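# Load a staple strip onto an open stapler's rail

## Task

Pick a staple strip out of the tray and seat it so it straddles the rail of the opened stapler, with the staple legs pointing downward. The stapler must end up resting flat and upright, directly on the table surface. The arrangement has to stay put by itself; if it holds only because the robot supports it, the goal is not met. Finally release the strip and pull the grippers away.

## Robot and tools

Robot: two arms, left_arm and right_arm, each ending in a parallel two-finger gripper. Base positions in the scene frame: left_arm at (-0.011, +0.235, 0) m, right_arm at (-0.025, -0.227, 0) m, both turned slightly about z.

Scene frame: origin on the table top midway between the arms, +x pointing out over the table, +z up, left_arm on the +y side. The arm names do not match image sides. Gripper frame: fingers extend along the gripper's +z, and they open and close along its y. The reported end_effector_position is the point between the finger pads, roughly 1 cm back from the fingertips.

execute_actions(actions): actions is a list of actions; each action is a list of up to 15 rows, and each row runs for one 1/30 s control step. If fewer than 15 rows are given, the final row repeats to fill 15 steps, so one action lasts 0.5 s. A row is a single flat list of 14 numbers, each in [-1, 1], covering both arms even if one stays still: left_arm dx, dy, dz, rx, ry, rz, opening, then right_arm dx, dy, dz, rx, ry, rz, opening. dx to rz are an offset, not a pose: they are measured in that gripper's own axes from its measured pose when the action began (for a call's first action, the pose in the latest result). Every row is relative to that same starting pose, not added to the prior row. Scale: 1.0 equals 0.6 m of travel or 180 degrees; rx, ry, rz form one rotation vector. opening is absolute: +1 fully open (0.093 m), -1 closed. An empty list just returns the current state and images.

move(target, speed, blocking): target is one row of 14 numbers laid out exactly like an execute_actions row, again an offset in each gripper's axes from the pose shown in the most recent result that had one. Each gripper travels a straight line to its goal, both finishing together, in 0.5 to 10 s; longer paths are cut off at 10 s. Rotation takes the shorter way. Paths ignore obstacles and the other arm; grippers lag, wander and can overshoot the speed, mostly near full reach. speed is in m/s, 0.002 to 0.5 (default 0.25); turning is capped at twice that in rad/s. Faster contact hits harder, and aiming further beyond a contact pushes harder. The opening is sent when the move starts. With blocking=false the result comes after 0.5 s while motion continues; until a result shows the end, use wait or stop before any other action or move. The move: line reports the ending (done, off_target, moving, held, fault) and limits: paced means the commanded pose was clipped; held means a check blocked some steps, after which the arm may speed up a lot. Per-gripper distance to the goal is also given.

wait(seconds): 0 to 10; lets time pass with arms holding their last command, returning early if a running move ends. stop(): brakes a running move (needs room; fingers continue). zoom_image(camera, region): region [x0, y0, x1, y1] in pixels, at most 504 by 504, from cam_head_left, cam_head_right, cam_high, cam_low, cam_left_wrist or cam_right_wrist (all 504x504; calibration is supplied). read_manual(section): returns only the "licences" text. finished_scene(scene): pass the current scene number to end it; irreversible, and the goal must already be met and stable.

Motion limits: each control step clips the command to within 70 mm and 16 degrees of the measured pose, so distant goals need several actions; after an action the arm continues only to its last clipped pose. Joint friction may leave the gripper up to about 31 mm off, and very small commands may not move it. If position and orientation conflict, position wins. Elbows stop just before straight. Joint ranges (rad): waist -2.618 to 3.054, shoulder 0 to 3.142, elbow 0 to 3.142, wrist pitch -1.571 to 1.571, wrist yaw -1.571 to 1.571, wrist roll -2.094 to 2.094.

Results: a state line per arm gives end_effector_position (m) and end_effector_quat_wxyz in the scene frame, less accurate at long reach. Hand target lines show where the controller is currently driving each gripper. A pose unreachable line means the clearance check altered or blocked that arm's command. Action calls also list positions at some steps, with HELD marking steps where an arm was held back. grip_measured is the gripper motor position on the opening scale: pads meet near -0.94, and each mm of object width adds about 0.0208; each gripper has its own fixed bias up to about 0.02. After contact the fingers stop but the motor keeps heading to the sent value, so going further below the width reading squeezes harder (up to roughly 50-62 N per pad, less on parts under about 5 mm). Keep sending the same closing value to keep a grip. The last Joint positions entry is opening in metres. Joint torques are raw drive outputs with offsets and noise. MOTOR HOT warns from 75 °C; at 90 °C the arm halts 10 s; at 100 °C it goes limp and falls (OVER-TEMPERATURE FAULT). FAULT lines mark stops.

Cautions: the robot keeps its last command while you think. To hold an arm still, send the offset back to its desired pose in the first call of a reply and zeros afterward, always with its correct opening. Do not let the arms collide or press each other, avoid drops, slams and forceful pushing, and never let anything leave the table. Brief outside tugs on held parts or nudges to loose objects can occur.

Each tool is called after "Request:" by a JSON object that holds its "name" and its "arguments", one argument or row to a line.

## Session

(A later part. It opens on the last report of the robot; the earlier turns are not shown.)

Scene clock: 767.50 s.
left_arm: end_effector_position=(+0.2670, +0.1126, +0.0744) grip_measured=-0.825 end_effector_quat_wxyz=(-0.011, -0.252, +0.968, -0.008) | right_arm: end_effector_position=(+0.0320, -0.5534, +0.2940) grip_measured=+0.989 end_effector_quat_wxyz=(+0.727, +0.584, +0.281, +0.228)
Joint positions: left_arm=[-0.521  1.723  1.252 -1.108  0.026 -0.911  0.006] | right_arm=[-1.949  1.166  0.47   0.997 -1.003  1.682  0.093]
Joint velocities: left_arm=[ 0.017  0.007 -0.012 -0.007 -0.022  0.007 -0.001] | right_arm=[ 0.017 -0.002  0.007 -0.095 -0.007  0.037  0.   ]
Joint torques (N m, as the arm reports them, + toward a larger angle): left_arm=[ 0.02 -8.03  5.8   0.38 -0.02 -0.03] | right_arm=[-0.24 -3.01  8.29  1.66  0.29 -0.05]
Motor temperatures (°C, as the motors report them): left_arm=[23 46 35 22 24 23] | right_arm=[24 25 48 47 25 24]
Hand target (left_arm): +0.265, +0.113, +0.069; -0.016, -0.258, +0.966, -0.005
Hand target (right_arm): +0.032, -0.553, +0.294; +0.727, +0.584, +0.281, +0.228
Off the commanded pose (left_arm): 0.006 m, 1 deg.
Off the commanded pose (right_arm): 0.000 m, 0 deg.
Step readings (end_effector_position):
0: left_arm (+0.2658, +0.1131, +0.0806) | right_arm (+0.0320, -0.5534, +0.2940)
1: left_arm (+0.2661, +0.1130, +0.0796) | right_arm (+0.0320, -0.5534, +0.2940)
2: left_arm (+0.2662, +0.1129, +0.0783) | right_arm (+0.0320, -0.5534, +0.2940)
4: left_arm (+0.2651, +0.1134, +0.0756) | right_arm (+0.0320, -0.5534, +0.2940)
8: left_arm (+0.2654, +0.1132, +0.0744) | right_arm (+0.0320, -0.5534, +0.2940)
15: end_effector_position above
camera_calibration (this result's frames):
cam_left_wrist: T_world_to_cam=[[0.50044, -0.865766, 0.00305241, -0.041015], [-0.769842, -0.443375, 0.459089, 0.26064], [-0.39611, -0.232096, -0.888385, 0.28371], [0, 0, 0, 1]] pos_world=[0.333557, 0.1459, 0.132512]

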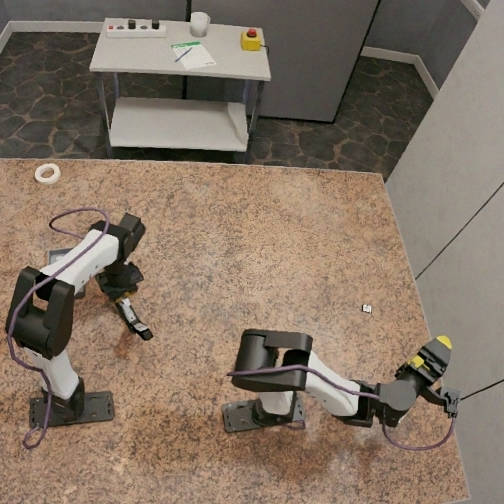

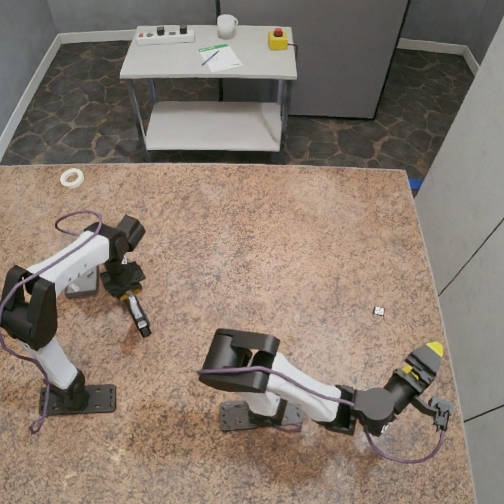

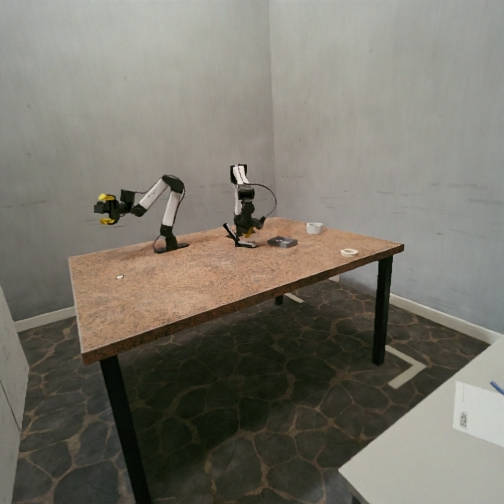

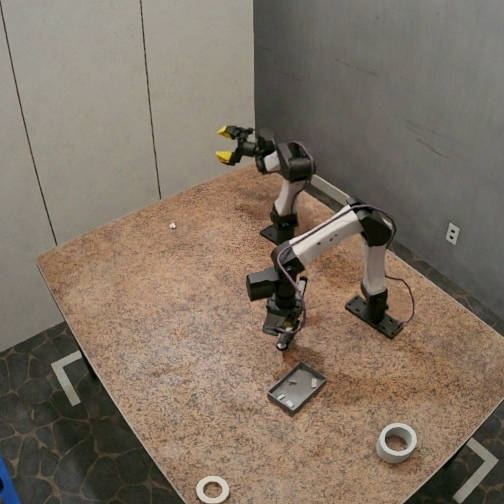

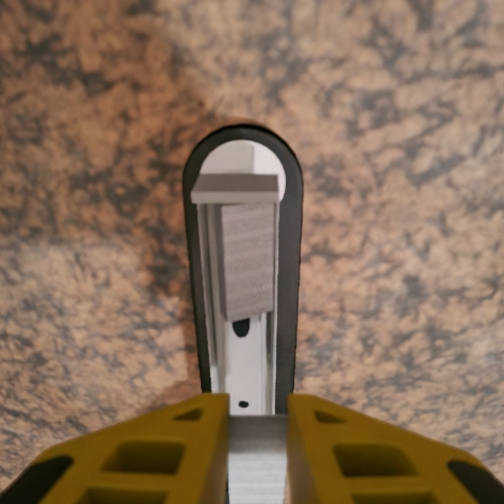

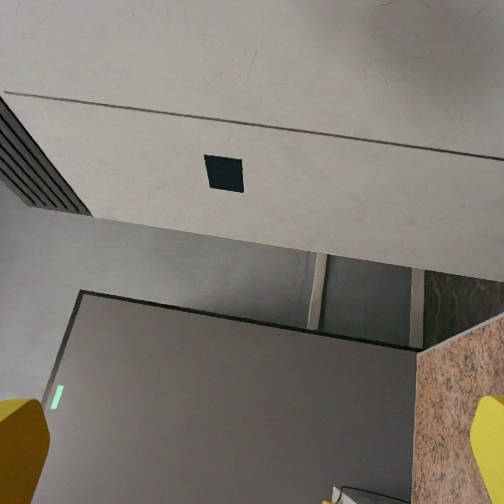

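Request:
{"name": "execute_actions", "arguments": {
  "actions": [
    [[0.004,0.013,0.015,0,0,0,-0.84,0,0,0,0,0,0,1]]
  ]
}}

Scene clock: 773.33 s.
left_arm: end_effector_position=(+0.2601, +0.1155, +0.0648) grip_measured=-0.825 end_effector_quat_wxyz=(-0.016, -0.253, +0.967, -0.004) | right_arm: end_effector_position=(+0.0320, -0.5534, +0.2940) grip_measured=+0.989 end_effector_quat_wxyz=(+0.727, +0.584, +0.281, +0.228)
Joint positions: left_arm=[-0.521  1.716  1.205 -1.08   0.026 -0.912  0.006] | right_arm=[-1.949  1.166  0.47   0.997 -1.003  1.682  0.093]
Joint velocities: left_arm=[-0.007  0.012  0.002 -0.007  0.066 -0.022  0.001] | right_arm=[-0.012 -0.007 -0.007 -0.007 -0.051 -0.037  0.001]
Joint torques (N m, as the arm reports them, + toward a larger angle): left_arm=[  0.85 -10.15   5.92   0.36  -0.03   0.15] | right_arm=[-0.38 -3.03  8.29  1.62  0.22 -0.04]
Motor temperatures (°C, as the motors report them): left_arm=[23 45 35 22 24 23] | right_arm=[24 25 48 47 25 24]
Hand target (left_arm): +0.261, +0.118, +0.066; -0.011, -0.252, +0.968, -0.008
Hand target (right_arm): +0.032, -0.553, +0.294; +0.727, +0.584, +0.281, +0.228
Off the commanded pose (left_arm): 0.003 m, 1 deg.
Off the commanded pose (right_arm): 0.000 m, 0 deg.
Step readings (end_effector_position):
0: left_arm (+0.2673, +0.1124, +0.0744) | right_arm (+0.0320, -0.5534, +0.2940)
1: left_arm (+0.2672, +0.1125, +0.0733) | right_arm (+0.0320, -0.5534, +0.2940)
2: left_arm (+0.2657, +0.1131, +0.0713) | right_arm (+0.0320, -0.5534, +0.2940)
4: left_arm (+0.2609, +0.1152, +0.0671) | right_arm (+0.0320, -0.5534, +0.2940)
8: left_arm (+0.2586, +0.1161, +0.0648) | right_arm (+0.0320, -0.5534, +0.2940)
15: end_effector_position above
camera_calibration (this result's frames):
cam_left_wrist: T_world_to_cam=[[0.501075, -0.865373, -0.00733667, -0.0345353], [-0.763974, -0.446313, 0.465992, 0.259428], [-0.406531, -0.227892, -0.884758, 0.275068], [0, 0, 0, 1]] pos_world=[0.327325, 0.148586, 0.122224]

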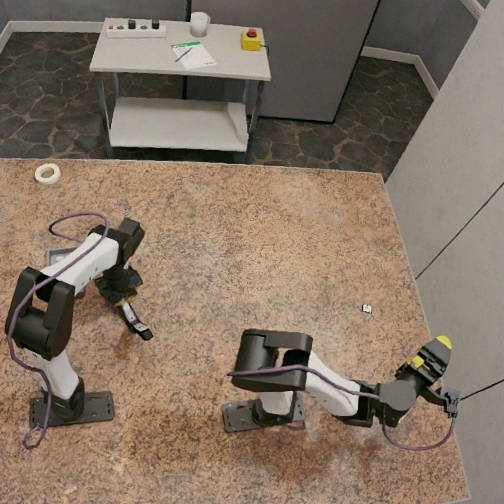

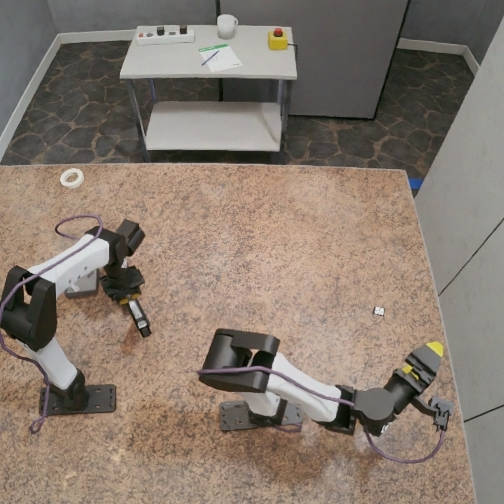

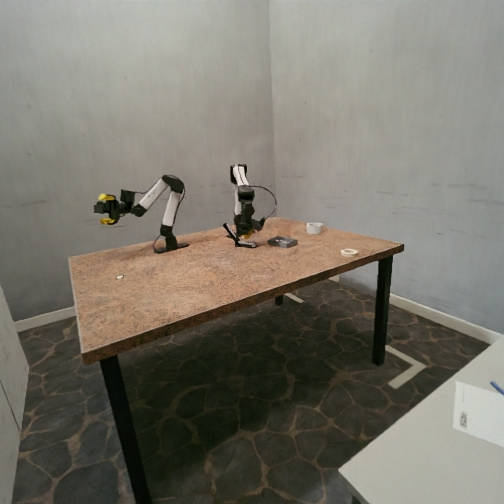

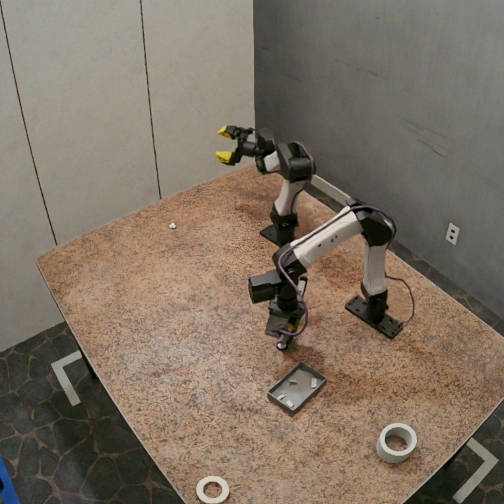

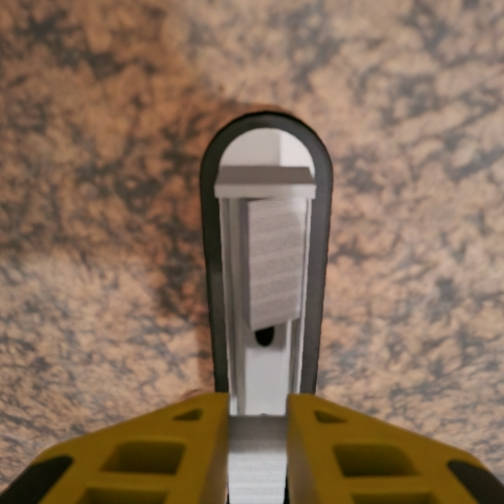

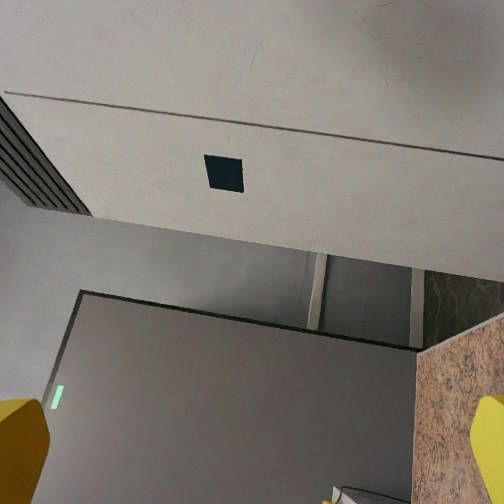

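Request:
{"name": "execute_actions", "arguments": {
  "actions": [
    [[-0.004,-0.005,0.015,0,0,0,-0.84,0,0,0,0,0,0,1]]
  ]
}}

Request:
{"name": "zoom_image", "arguments": {
  "camera": "cam_left_wrist",
  "region": [180, 250, 340, 450]
}}

Scene clock: 782.17 s.
left_arm: end_effector_position=(+0.2646, +0.1136, +0.0608) grip_measured=-0.825 end_effector_quat_wxyz=(-0.013, -0.253, +0.967, -0.007) | right_arm: end_effector_position=(+0.0320, -0.5534, +0.2940) grip_measured=+0.989 end_effector_quat_wxyz=(+0.727, +0.584, +0.281, +0.228)
Joint positions: left_arm=[-0.521  1.73   1.205 -1.057  0.026 -0.912  0.006] | right_arm=[-1.949  1.166  0.47   0.997 -1.003  1.682  0.093]
Joint velocities: left_arm=[-0.027  0.012 -0.002 -0.037 -0.022  0.007 -0.001] | right_arm=[-0.002  0.017  0.012  0.037 -0.007 -0.051 -0.001]
Joint torques (N m, as the arm reports them, + toward a larger angle): left_arm=[ 0.11 -8.05  5.93  0.35 -0.03  0.07] | right_arm=[-0.4  -3.07  8.32  1.64  0.3  -0.07]
Motor temperatures (°C, as the motors report them): left_arm=[23 45 34 22 24 24] | right_arm=[24 25 48 47 25 24]
Hand target (left_arm): +0.263, +0.114, +0.056; -0.016, -0.253, +0.967, -0.004
Hand target (right_arm): +0.032, -0.553, +0.294; +0.727, +0.584, +0.281, +0.228
Off the commanded pose (left_arm): 0.005 m, 1 deg.
Off the commanded pose (right_arm): 0.000 m, 0 deg.
Step readings (end_effector_position):
0: left_arm (+0.2604, +0.1154, +0.0648) | right_arm (+0.0320, -0.5534, +0.2940)
1: left_arm (+0.2607, +0.1153, +0.0644) | right_arm (+0.0320, -0.5534, +0.2940)
2: left_arm (+0.2615, +0.1149, +0.0638) | right_arm (+0.0320, -0.5534, +0.2940)
4: left_arm (+0.2627, +0.1144, +0.0622) | right_arm (+0.0320, -0.5534, +0.2940)
8: left_arm (+0.2639, +0.1139, +0.0609) | right_arm (+0.0320, -0.5534, +0.2940)
15: end_effector_position above
camera_calibration (this result's frames):
cam_left_wrist: T_world_to_cam=[[0.501106, -0.865386, 0.000287745, -0.0389859], [-0.768042, -0.444585, 0.460928, 0.265056], [-0.398753, -0.231195, -0.887437, 0.27149], [0, 0, 0, 1]] pos_world=[0.331368, 0.146869, 0.11877]

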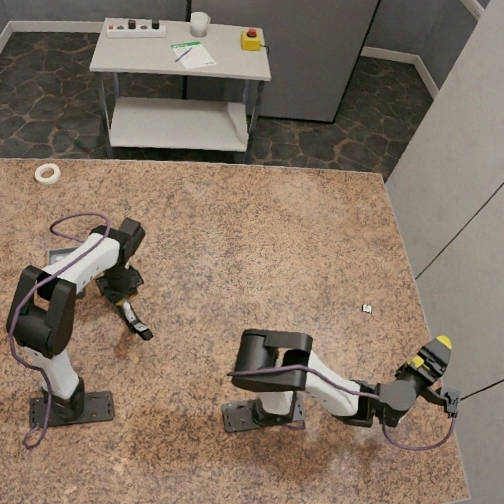

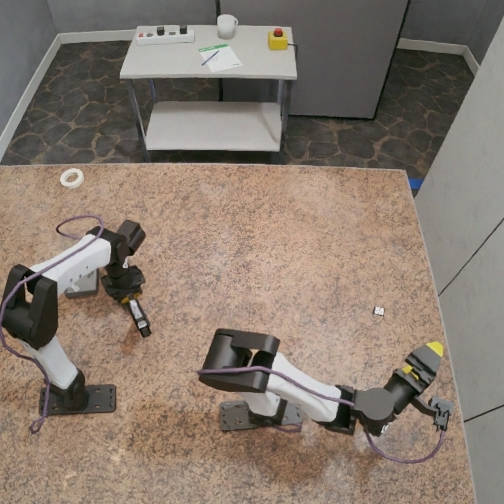

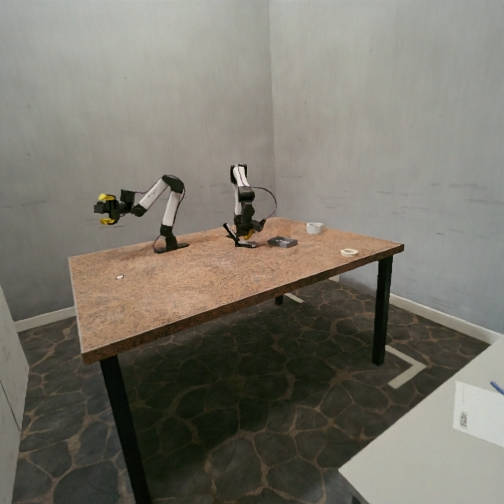

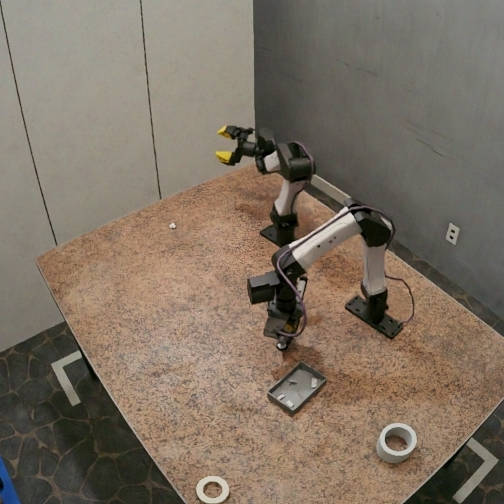

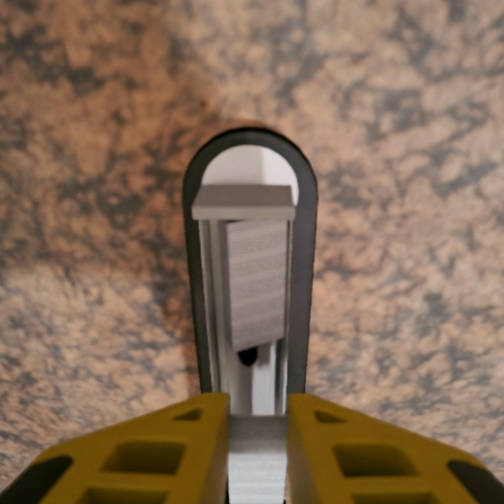

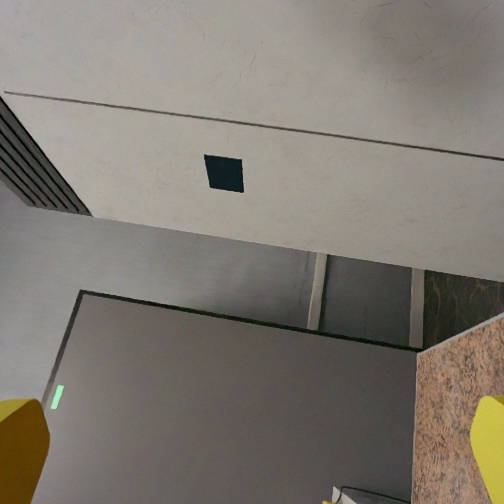

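Region (180, 250, 340, 450) of cam_left_wrist's 504x504 image, scaled by 2.520, with more detail than that image has; it fills the left 403 columns of this view, and the rest is white.

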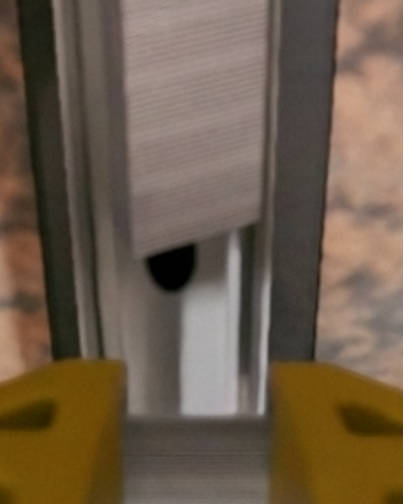

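Request:
{"name": "execute_actions", "arguments": {
  "actions": [
    [[0.003,0.005,0.014,0,0,0,-0.84,0,0,0,0,0,0,1]]
  ]
}}

Request:
{"name": "zoom_image", "arguments": {
  "camera": "cam_left_wrist",
  "region": [180, 250, 340, 450]
}}

Scene clock: 796.33 s.
left_arm: end_effector_position=(+0.2624, +0.1145, +0.0546) grip_measured=-0.825 end_effector_quat_wxyz=(-0.013, -0.253, +0.967, -0.006) | right_arm: end_effector_position=(+0.0320, -0.5534, +0.2940) grip_measured=+0.989 end_effector_quat_wxyz=(+0.727, +0.584, +0.281, +0.228)
Joint positions: left_arm=[-0.521  1.73   1.179 -1.033  0.026 -0.912  0.006] | right_arm=[-1.949  1.166  0.47   0.997 -1.003  1.682  0.093]
Joint velocities: left_arm=[ 0.007  0.012  0.002  0.051  0.037 -0.007 -0.001] | right_arm=[ 0.002 -0.017 -0.022 -0.037  0.007  0.051  0.   ]
Joint torques (N m, as the arm reports them, + toward a larger angle): left_arm=[ 0.25 -9.34  5.66  0.36 -0.03  0.05] | right_arm=[-0.35 -2.97  8.45  1.62  0.22 -0.03]
Motor temperatures (°C, as the motors report them): left_arm=[23 44 34 22 24 23] | right_arm=[24 25 48 47 25 24]
Hand target (left_arm): +0.261, +0.115, +0.053; -0.013, -0.253, +0.967, -0.007
Hand target (right_arm): +0.032, -0.553, +0.294; +0.727, +0.584, +0.281, +0.228
Off the commanded pose (left_arm): 0.002 m, 0 deg.
Off the commanded pose (right_arm): 0.000 m, 0 deg.
Step readings (end_effector_position):
0: left_arm (+0.2648, +0.1135, +0.0608) | right_arm (+0.0320, -0.5534, +0.2940)
1: left_arm (+0.2648, +0.1135, +0.0599) | right_arm (+0.0320, -0.5534, +0.2940)
2: left_arm (+0.2644, +0.1137, +0.0585) | right_arm (+0.0320, -0.5534, +0.2940)
4: left_arm (+0.2620, +0.1147, +0.0557) | right_arm (+0.0320, -0.5534, +0.2940)
8: left_arm (+0.2612, +0.1150, +0.0546) | right_arm (+0.0320, -0.5534, +0.2940)
15: end_effector_position above
camera_calibration (this result's frames):
cam_left_wrist: T_world_to_cam=[[0.501105, -0.865386, -0.00123716, -0.0369941], [-0.767232, -0.444929, 0.461944, 0.266436], [-0.400311, -0.230533, -0.886908, 0.265589], [0, 0, 0, 1]] pos_world=[0.329274, 0.147758, 0.112429]

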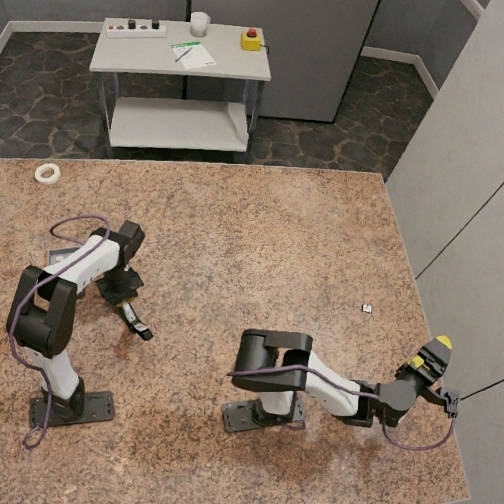

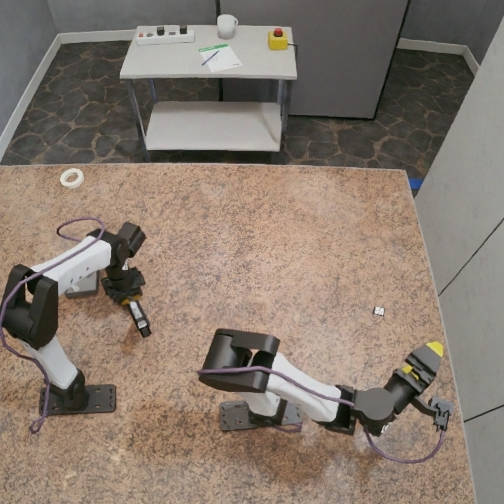

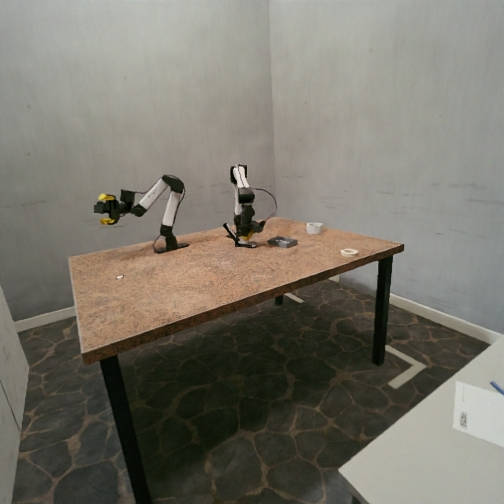

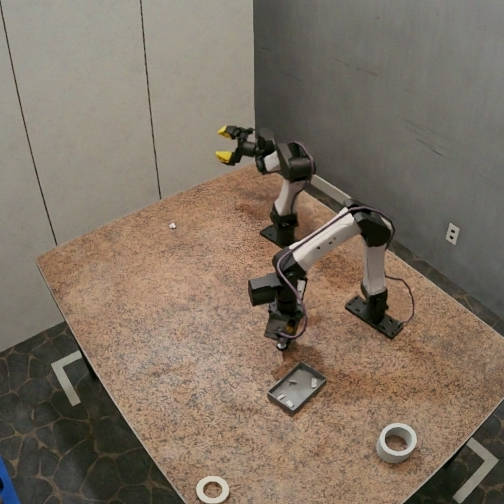

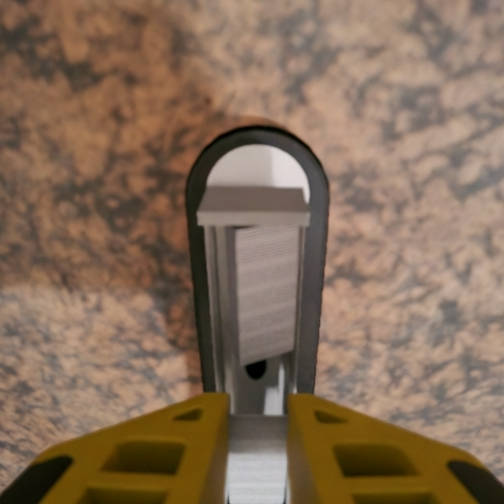

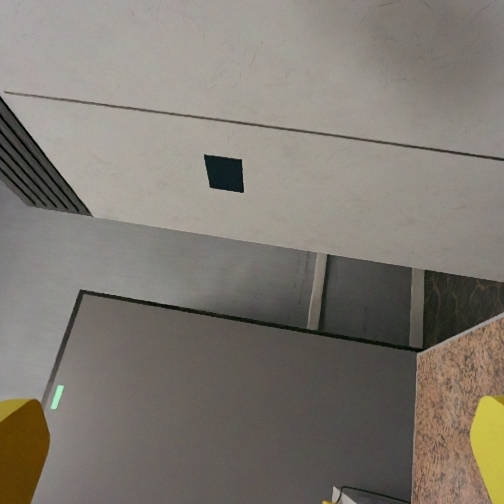

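Region (180, 250, 340, 450) of cam_left_wrist's 504x504 image, scaled by 2.520, with more detail than that image has; it fills the left 403 columns of this view, and the rest is white.

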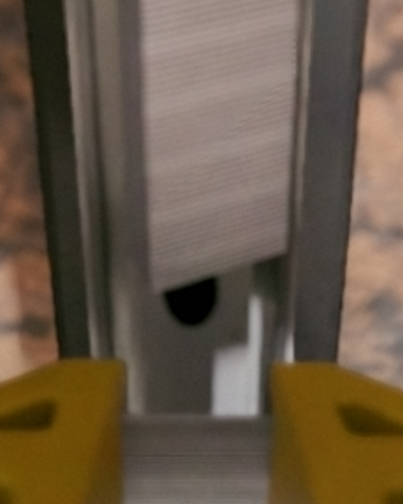

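Request:
{"name": "execute_actions", "arguments": {
  "actions": [
    [[0.002,0.003,0.022,0,0,0,-0.84,0,0,0,0,0,0,1]]
  ]
}}

Request:
{"name": "zoom_image", "arguments": {
  "camera": "cam_left_wrist",
  "region": [180, 250, 340, 450]
}}

Scene clock: 805.33 s.
left_arm: end_effector_position=(+0.2617, +0.1148, +0.0465) grip_measured=-0.825 end_effector_quat_wxyz=(-0.010, -0.253, +0.967, -0.009) | right_arm: end_effector_position=(+0.0320, -0.5534, +0.2940) grip_measured=+0.989 end_effector_quat_wxyz=(+0.727, +0.584, +0.281, +0.228)
Joint positions: left_arm=[-0.521  1.73   1.145 -0.991  0.026 -0.912  0.006] | right_arm=[-1.949  1.166  0.47   0.997 -1.003  1.682  0.093]
Joint velocities: left_arm=[ 0.002 -0.002 -0.002 -0.037 -0.037  0.037 -0.001] | right_arm=[-0.017 -0.002  0.002  0.007  0.037 -0.022  0.001]
Joint torques (N m, as the arm reports them, + toward a larger angle): left_arm=[ 0.15 -8.09  5.66  0.38 -0.04  0.07] | right_arm=[-0.28 -3.05  8.43  1.62  0.31 -0.02]
Motor temperatures (°C, as the motors report them): left_arm=[23 43 34 22 24 23] | right_arm=[24 25 49 47 25 24]
Hand target (left_arm): +0.260, +0.115, +0.041; -0.014, -0.253, +0.967, -0.006
Hand target (right_arm): +0.032, -0.553, +0.294; +0.727, +0.584, +0.281, +0.228
Off the commanded pose (left_arm): 0.005 m, 0 deg.
Off the commanded pose (right_arm): 0.000 m, 0 deg.
Step readings (end_effector_position):
0: left_arm (+0.2627, +0.1144, +0.0546) | right_arm (+0.0320, -0.5534, +0.2940)
1: left_arm (+0.2627, +0.1144, +0.0533) | right_arm (+0.0320, -0.5534, +0.2940)
2: left_arm (+0.2627, +0.1144, +0.0516) | right_arm (+0.0320, -0.5534, +0.2940)
4: left_arm (+0.2601, +0.1155, +0.0479) | right_arm (+0.0320, -0.5534, +0.2940)
8: left_arm (+0.2597, +0.1157, +0.0465) | right_arm (+0.0320, -0.5534, +0.2940)
15: end_effector_position above
camera_calibration (this result's frames):
cam_left_wrist: T_world_to_cam=[[0.50109, -0.86538, 0.0051674, -0.0366441], [-0.770623, -0.443489, 0.457665, 0.270674], [-0.393763, -0.233314, -0.88911, 0.256863], [0, 0, 0, 1]] pos_world=[0.328092, 0.14826, 0.104691]

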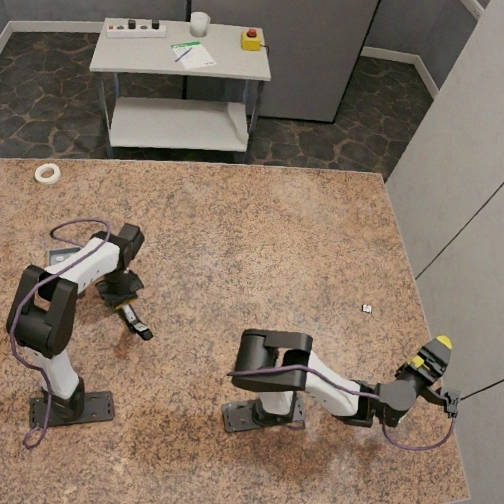

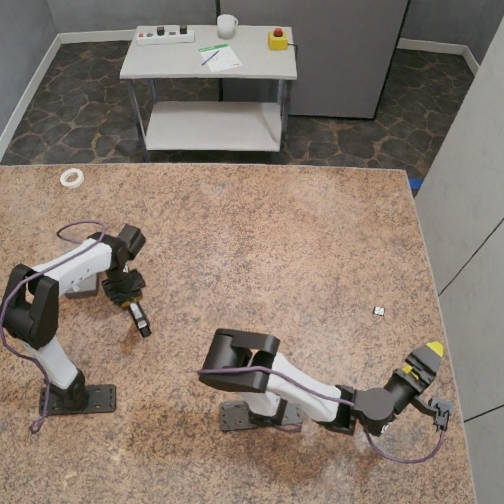

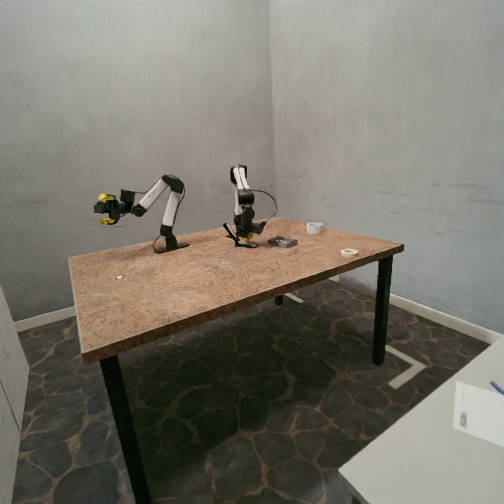

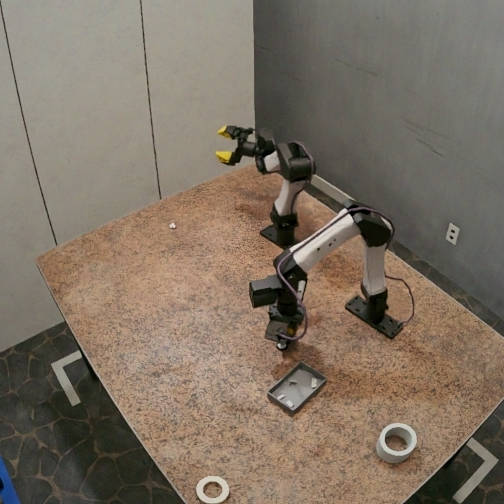

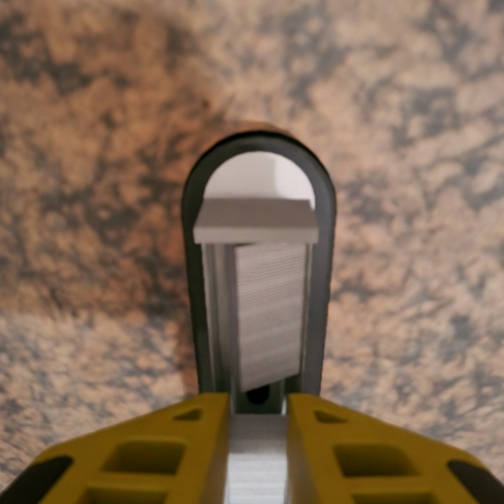

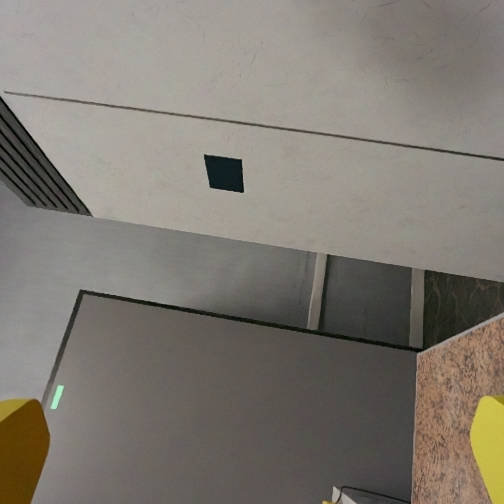

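Region (180, 250, 340, 450) of cam_left_wrist's 504x504 image, scaled by 2.520, with more detail than that image has; it fills the left 403 columns of this view, and the rest is white.

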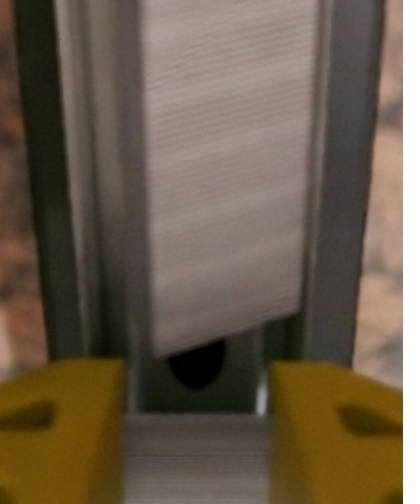

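Request:
{"name": "execute_actions", "arguments": {
  "actions": [
    [[0.002,0.002,0.016,0,0,0,-0.84,0,0,0,0,0,0,1]]
  ]
}}

Request:
{"name": "zoom_image", "arguments": {
  "camera": "cam_left_wrist",
  "region": [180, 250, 340, 450]
}}

Scene clock: 811.43 s.
left_arm: end_effector_position=(+0.2619, +0.1147, +0.0424) grip_measured=-0.825 end_effector_quat_wxyz=(-0.007, -0.252, +0.968, -0.011) | right_arm: end_effector_position=(+0.0320, -0.5534, +0.2940) grip_measured=+0.989 end_effector_quat_wxyz=(+0.727, +0.584, +0.281, +0.228)
Joint positions: left_arm=[-0.521  1.73   1.127 -0.967  0.027 -0.912  0.006] | right_arm=[-1.949  1.166  0.47   0.997 -1.003  1.682  0.093]
Joint velocities: left_arm=[ 0.007 -0.007  0.002  0.022  0.051  0.081 -0.   ] | right_arm=[-0.002  0.002  0.017 -0.037  0.007  0.051 -0.001]
Joint torques (N m, as the arm reports them, + toward a larger angle): left_arm=[ 0.   -8.2   5.31  0.44 -0.03  0.04] | right_arm=[-0.3  -3.05  8.37  1.65  0.28 -0.02]
Motor temperatures (°C, as the motors report them): left_arm=[23 43 34 22 24 23] | right_arm=[24 25 49 47 25 24]
Hand target (left_arm): +0.260, +0.115, +0.037; -0.010, -0.253, +0.968, -0.009
Hand target (right_arm): +0.032, -0.553, +0.294; +0.727, +0.584, +0.281, +0.228
Off the commanded pose (left_arm): 0.006 m, 0 deg.
Off the commanded pose (right_arm): 0.000 m, 0 deg.
Step readings (end_effector_position):
0: left_arm (+0.2621, +0.1147, +0.0465) | right_arm (+0.0320, -0.5534, +0.2940)
1: left_arm (+0.2622, +0.1146, +0.0457) | right_arm (+0.0320, -0.5534, +0.2940)
2: left_arm (+0.2623, +0.1147, +0.0448) | right_arm (+0.0320, -0.5534, +0.2940)
4: left_arm (+0.2617, +0.1147, +0.0429) | right_arm (+0.0320, -0.5534, +0.2940)
8: left_arm (+0.2619, +0.1147, +0.0424) | right_arm (+0.0320, -0.5534, +0.2940)
15: end_effector_position above
camera_calibration (this result's frames):
cam_left_wrist: T_world_to_cam=[[0.501038, -0.865353, 0.0111909, -0.0371115], [-0.773596, -0.442039, 0.454039, 0.273391], [-0.387957, -0.236148, -0.890911, 0.252178], [0, 0, 0, 1]] pos_world=[0.327923, 0.148286, 0.100953]

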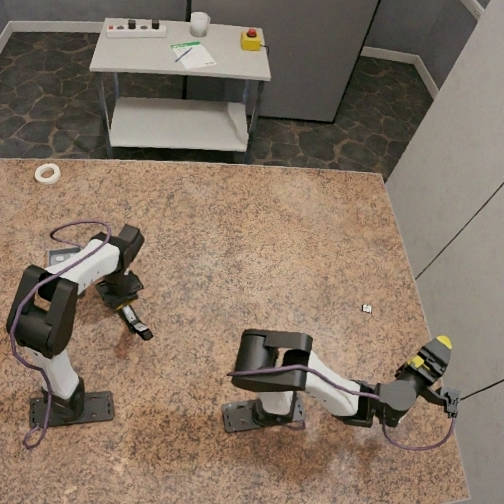

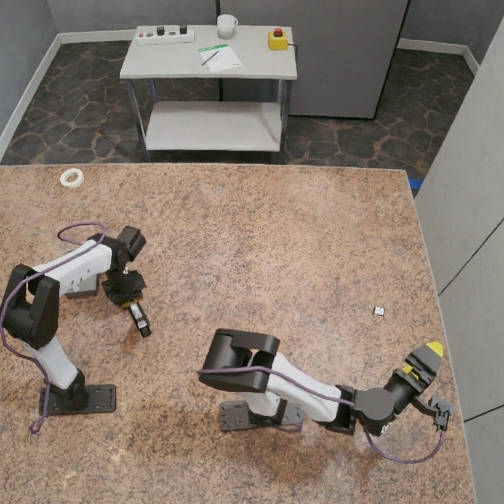

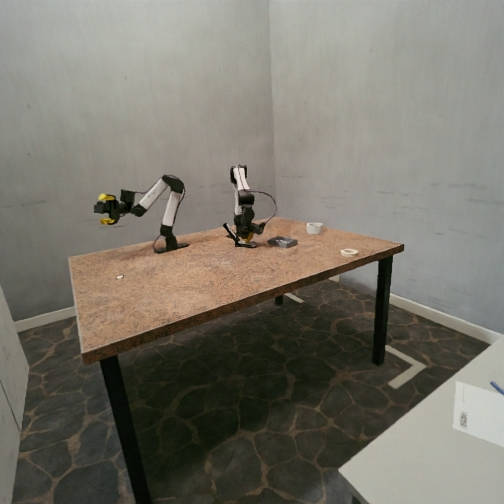

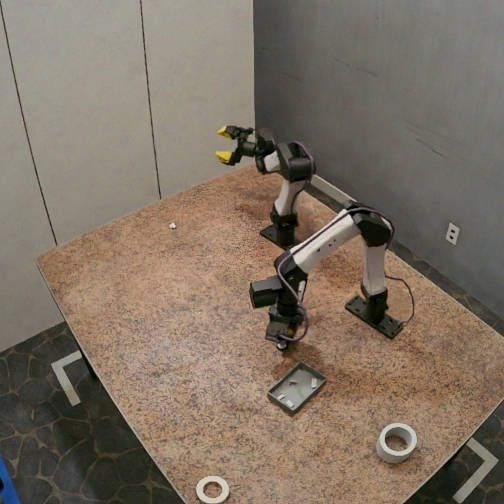

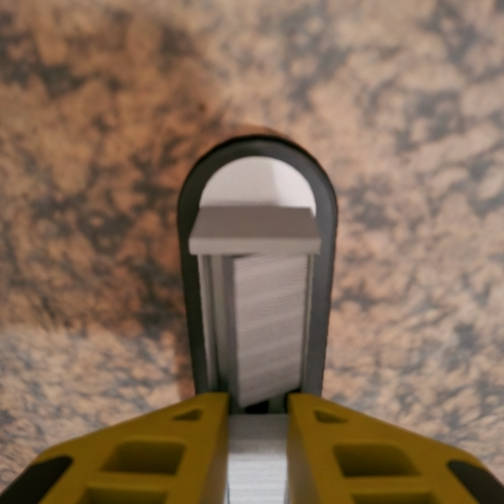

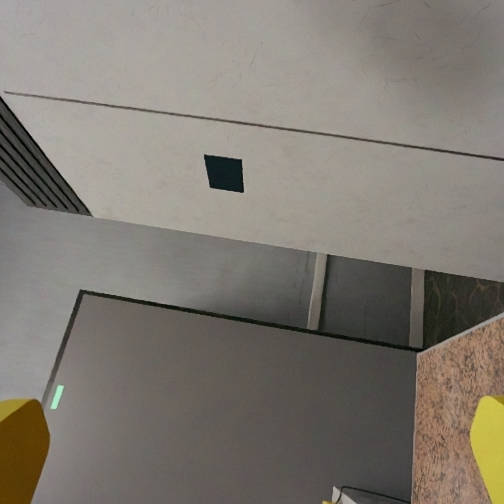

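Region (180, 250, 340, 450) of cam_left_wrist's 504x504 image, scaled by 2.520, with more detail than that image has; it fills the left 403 columns of this view, and the rest is white.

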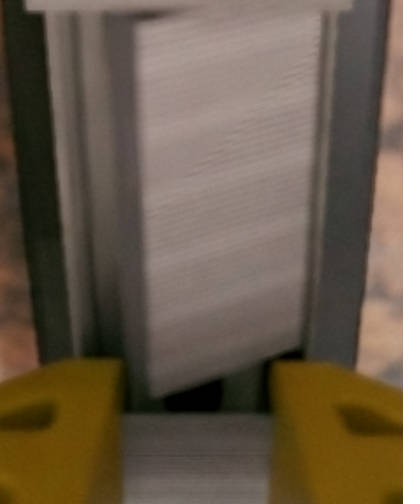

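Request:
{"name": "execute_actions", "arguments": {
  "actions": [
    [[0,0,0,0,0,0,-0.74,0,0,0,0,0,0,1]],
    [[0,0,0,0,0,0,-0.6,0,0,0,0,0,0,1]],
    [[0.01,0,-0.05,0,0,0,-0.5,0,0,0,0,0,0,1]],
    [[0.02,0,-0.03,0,0,0,-0.5,0,0,0,0,0,0,1]]
  ]
}}

Request:
{"name": "zoom_image", "arguments": {
  "camera": "cam_left_wrist",
  "region": [150, 150, 370, 450]
}}

Scene clock: 822.00 s.
left_arm: end_effector_position=(+0.2459, +0.1152, +0.0789) grip_measured=-0.502 end_effector_quat_wxyz=(-0.017, -0.254, +0.967, -0.003) | right_arm: end_effector_position=(+0.0320, -0.5534, +0.2940) grip_measured=+0.989 end_effector_quat_wxyz=(+0.727, +0.584, +0.281, +0.228)
Joint positions: left_arm=[-0.542  1.656  1.195 -1.131  0.026 -0.936  0.021] | right_arm=[-1.949  1.166  0.47   0.997 -1.003  1.682  0.093]
Joint velocities: left_arm=[-0.002  0.022 -0.017 -0.066  0.007  0.037 -0.   ] | right_arm=[ 0.002 -0.007  0.002 -0.081  0.081 -0.022 -0.   ]
Joint torques (N m, as the arm reports them, + toward a larger angle): left_arm=[-0.68 -9.16  8.53  0.21 -0.02 -0.03] | right_arm=[-0.47 -3.12  8.28  1.64  0.23 -0.02]
Motor temperatures (°C, as the motors report them): left_arm=[23 43 34 22 24 23] | right_arm=[24 25 49 47 25 24]
Hand target (left_arm): +0.247, +0.111, +0.086; -0.011, -0.254, +0.967, -0.009
Hand target (right_arm): +0.032, -0.553, +0.294; +0.727, +0.584, +0.281, +0.228
Off the commanded pose (left_arm): 0.008 m, 1 deg.
Off the commanded pose (right_arm): 0.000 m, 0 deg.
Step readings (end_effector_position; steps 1 to 15: 1st action; 16 to 30: 2nd action; 31 to 45: 3rd action; 46 to 60: 4th action):
0: left_arm (+0.2619, +0.1147, +0.0424) | right_arm (+0.0320, -0.5534, +0.2940)
1: left_arm (+0.2619, +0.1147, +0.0424) | right_arm (+0.0320, -0.5534, +0.2940)
2: left_arm (+0.2619, +0.1147, +0.0424) | right_arm (+0.0320, -0.5534, +0.2940)
4: left_arm (+0.2619, +0.1147, +0.0424) | right_arm (+0.0320, -0.5534, +0.2940)
8: left_arm (+0.2619, +0.1147, +0.0424) | right_arm (+0.0320, -0.5534, +0.2940)
15: left_arm (+0.2619, +0.1147, +0.0424) | right_arm (+0.0320, -0.5534, +0.2940)
16: left_arm (+0.2617, +0.1148, +0.0424) | right_arm (+0.0320, -0.5534, +0.2940)
17: left_arm (+0.2617, +0.1148, +0.0424) | right_arm (+0.0320, -0.5534, +0.2940)
19: left_arm (+0.2617, +0.1148, +0.0424) | right_arm (+0.0320, -0.5534, +0.2940)
23: left_arm (+0.2617, +0.1148, +0.0424) | right_arm (+0.0320, -0.5534, +0.2940)
30: left_arm (+0.2617, +0.1148, +0.0424) | right_arm (+0.0320, -0.5534, +0.2940)
31: left_arm (+0.2608, +0.1152, +0.0447) | right_arm (+0.0320, -0.5534, +0.2940)
32: left_arm (+0.2595, +0.1158, +0.0484) | right_arm (+0.0320, -0.5534, +0.2940)
34: left_arm (+0.2605, +0.1154, +0.0582) | right_arm (+0.0320, -0.5534, +0.2940)
38: left_arm (+0.2617, +0.1148, +0.0676) | right_arm (+0.0320, -0.5534, +0.2940)
45: left_arm (+0.2572, +0.1167, +0.0675) | right_arm (+0.0320, -0.5534, +0.2940)
46: left_arm (+0.2560, +0.1167, +0.0683) | right_arm (+0.0320, -0.5534, +0.2940)
47: left_arm (+0.2535, +0.1163, +0.0698) | right_arm (+0.0320, -0.5534, +0.2940)
49: left_arm (+0.2493, +0.1151, +0.0741) | right_arm (+0.0320, -0.5534, +0.2940)
53: left_arm (+0.2477, +0.1143, +0.0788) | right_arm (+0.0320, -0.5534, +0.2940)
60: end_effector_position above
camera_calibration (this result's frames):
cam_left_wrist: T_world_to_cam=[[0.503687, -0.86384, -0.00899102, -0.0283022], [-0.76219, -0.449268, 0.466073, 0.241717], [-0.406652, -0.227902, -0.884701, 0.281747], [0, 0, 0, 1]] pos_world=[0.313063, 0.148358, 0.136349]

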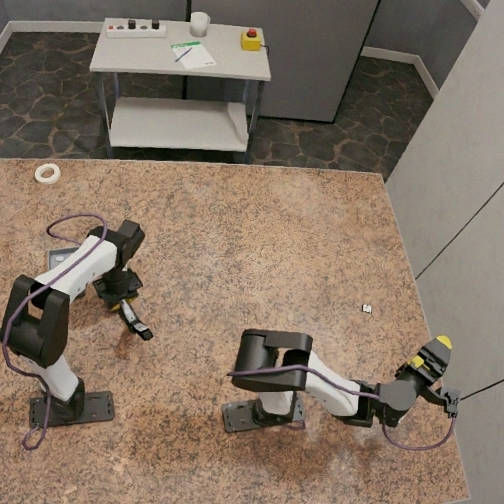

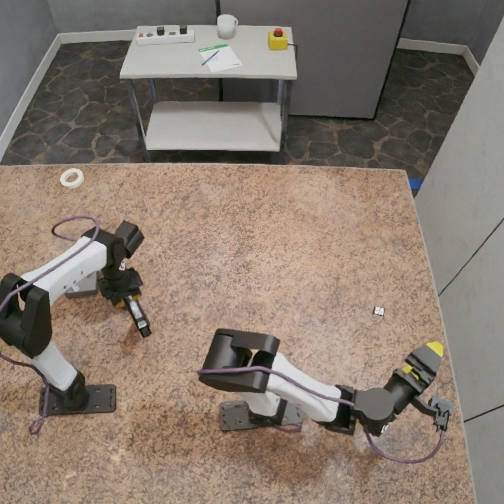

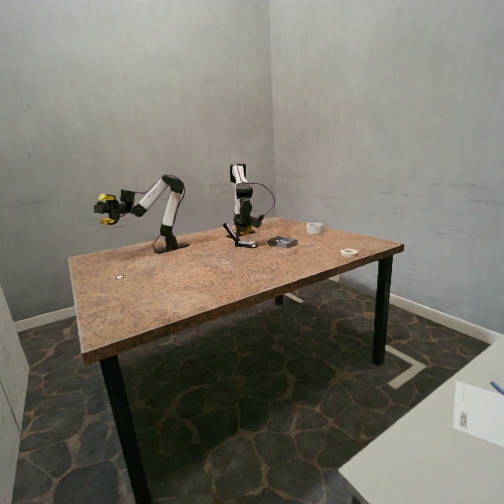

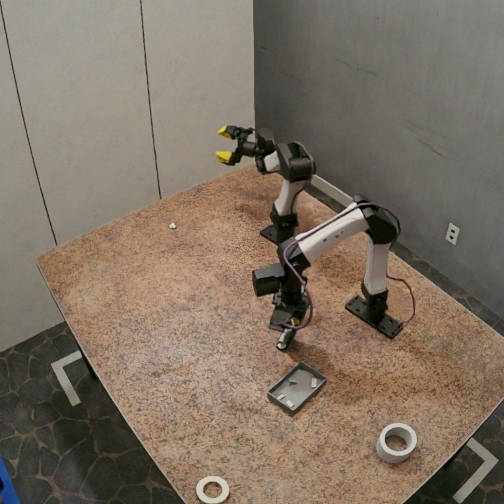

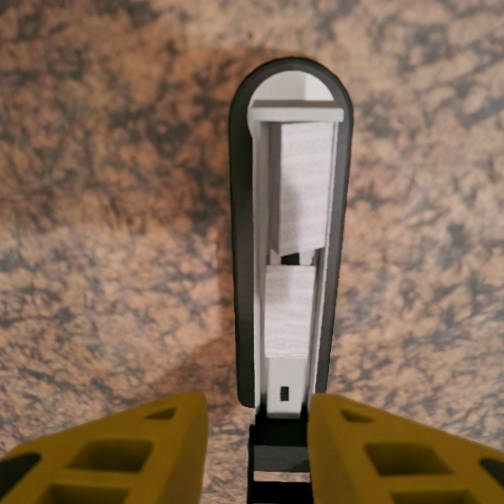

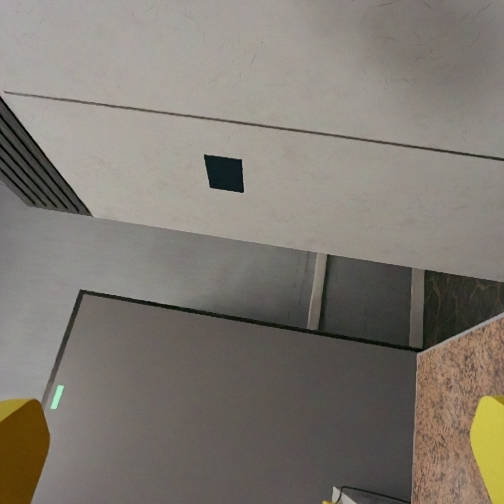

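Region (150, 150, 370, 450) of cam_left_wrist's 504x504 image, scaled by 1.680, with more detail than that image has; it fills the left 370 columns of this view, and the rest is white.

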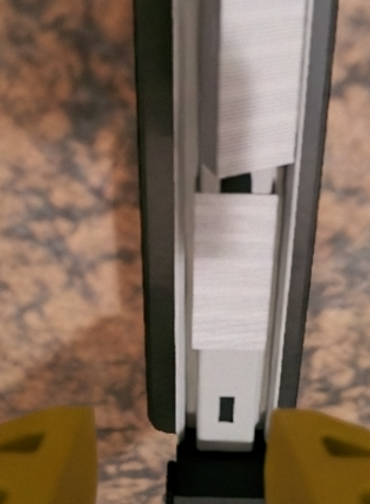

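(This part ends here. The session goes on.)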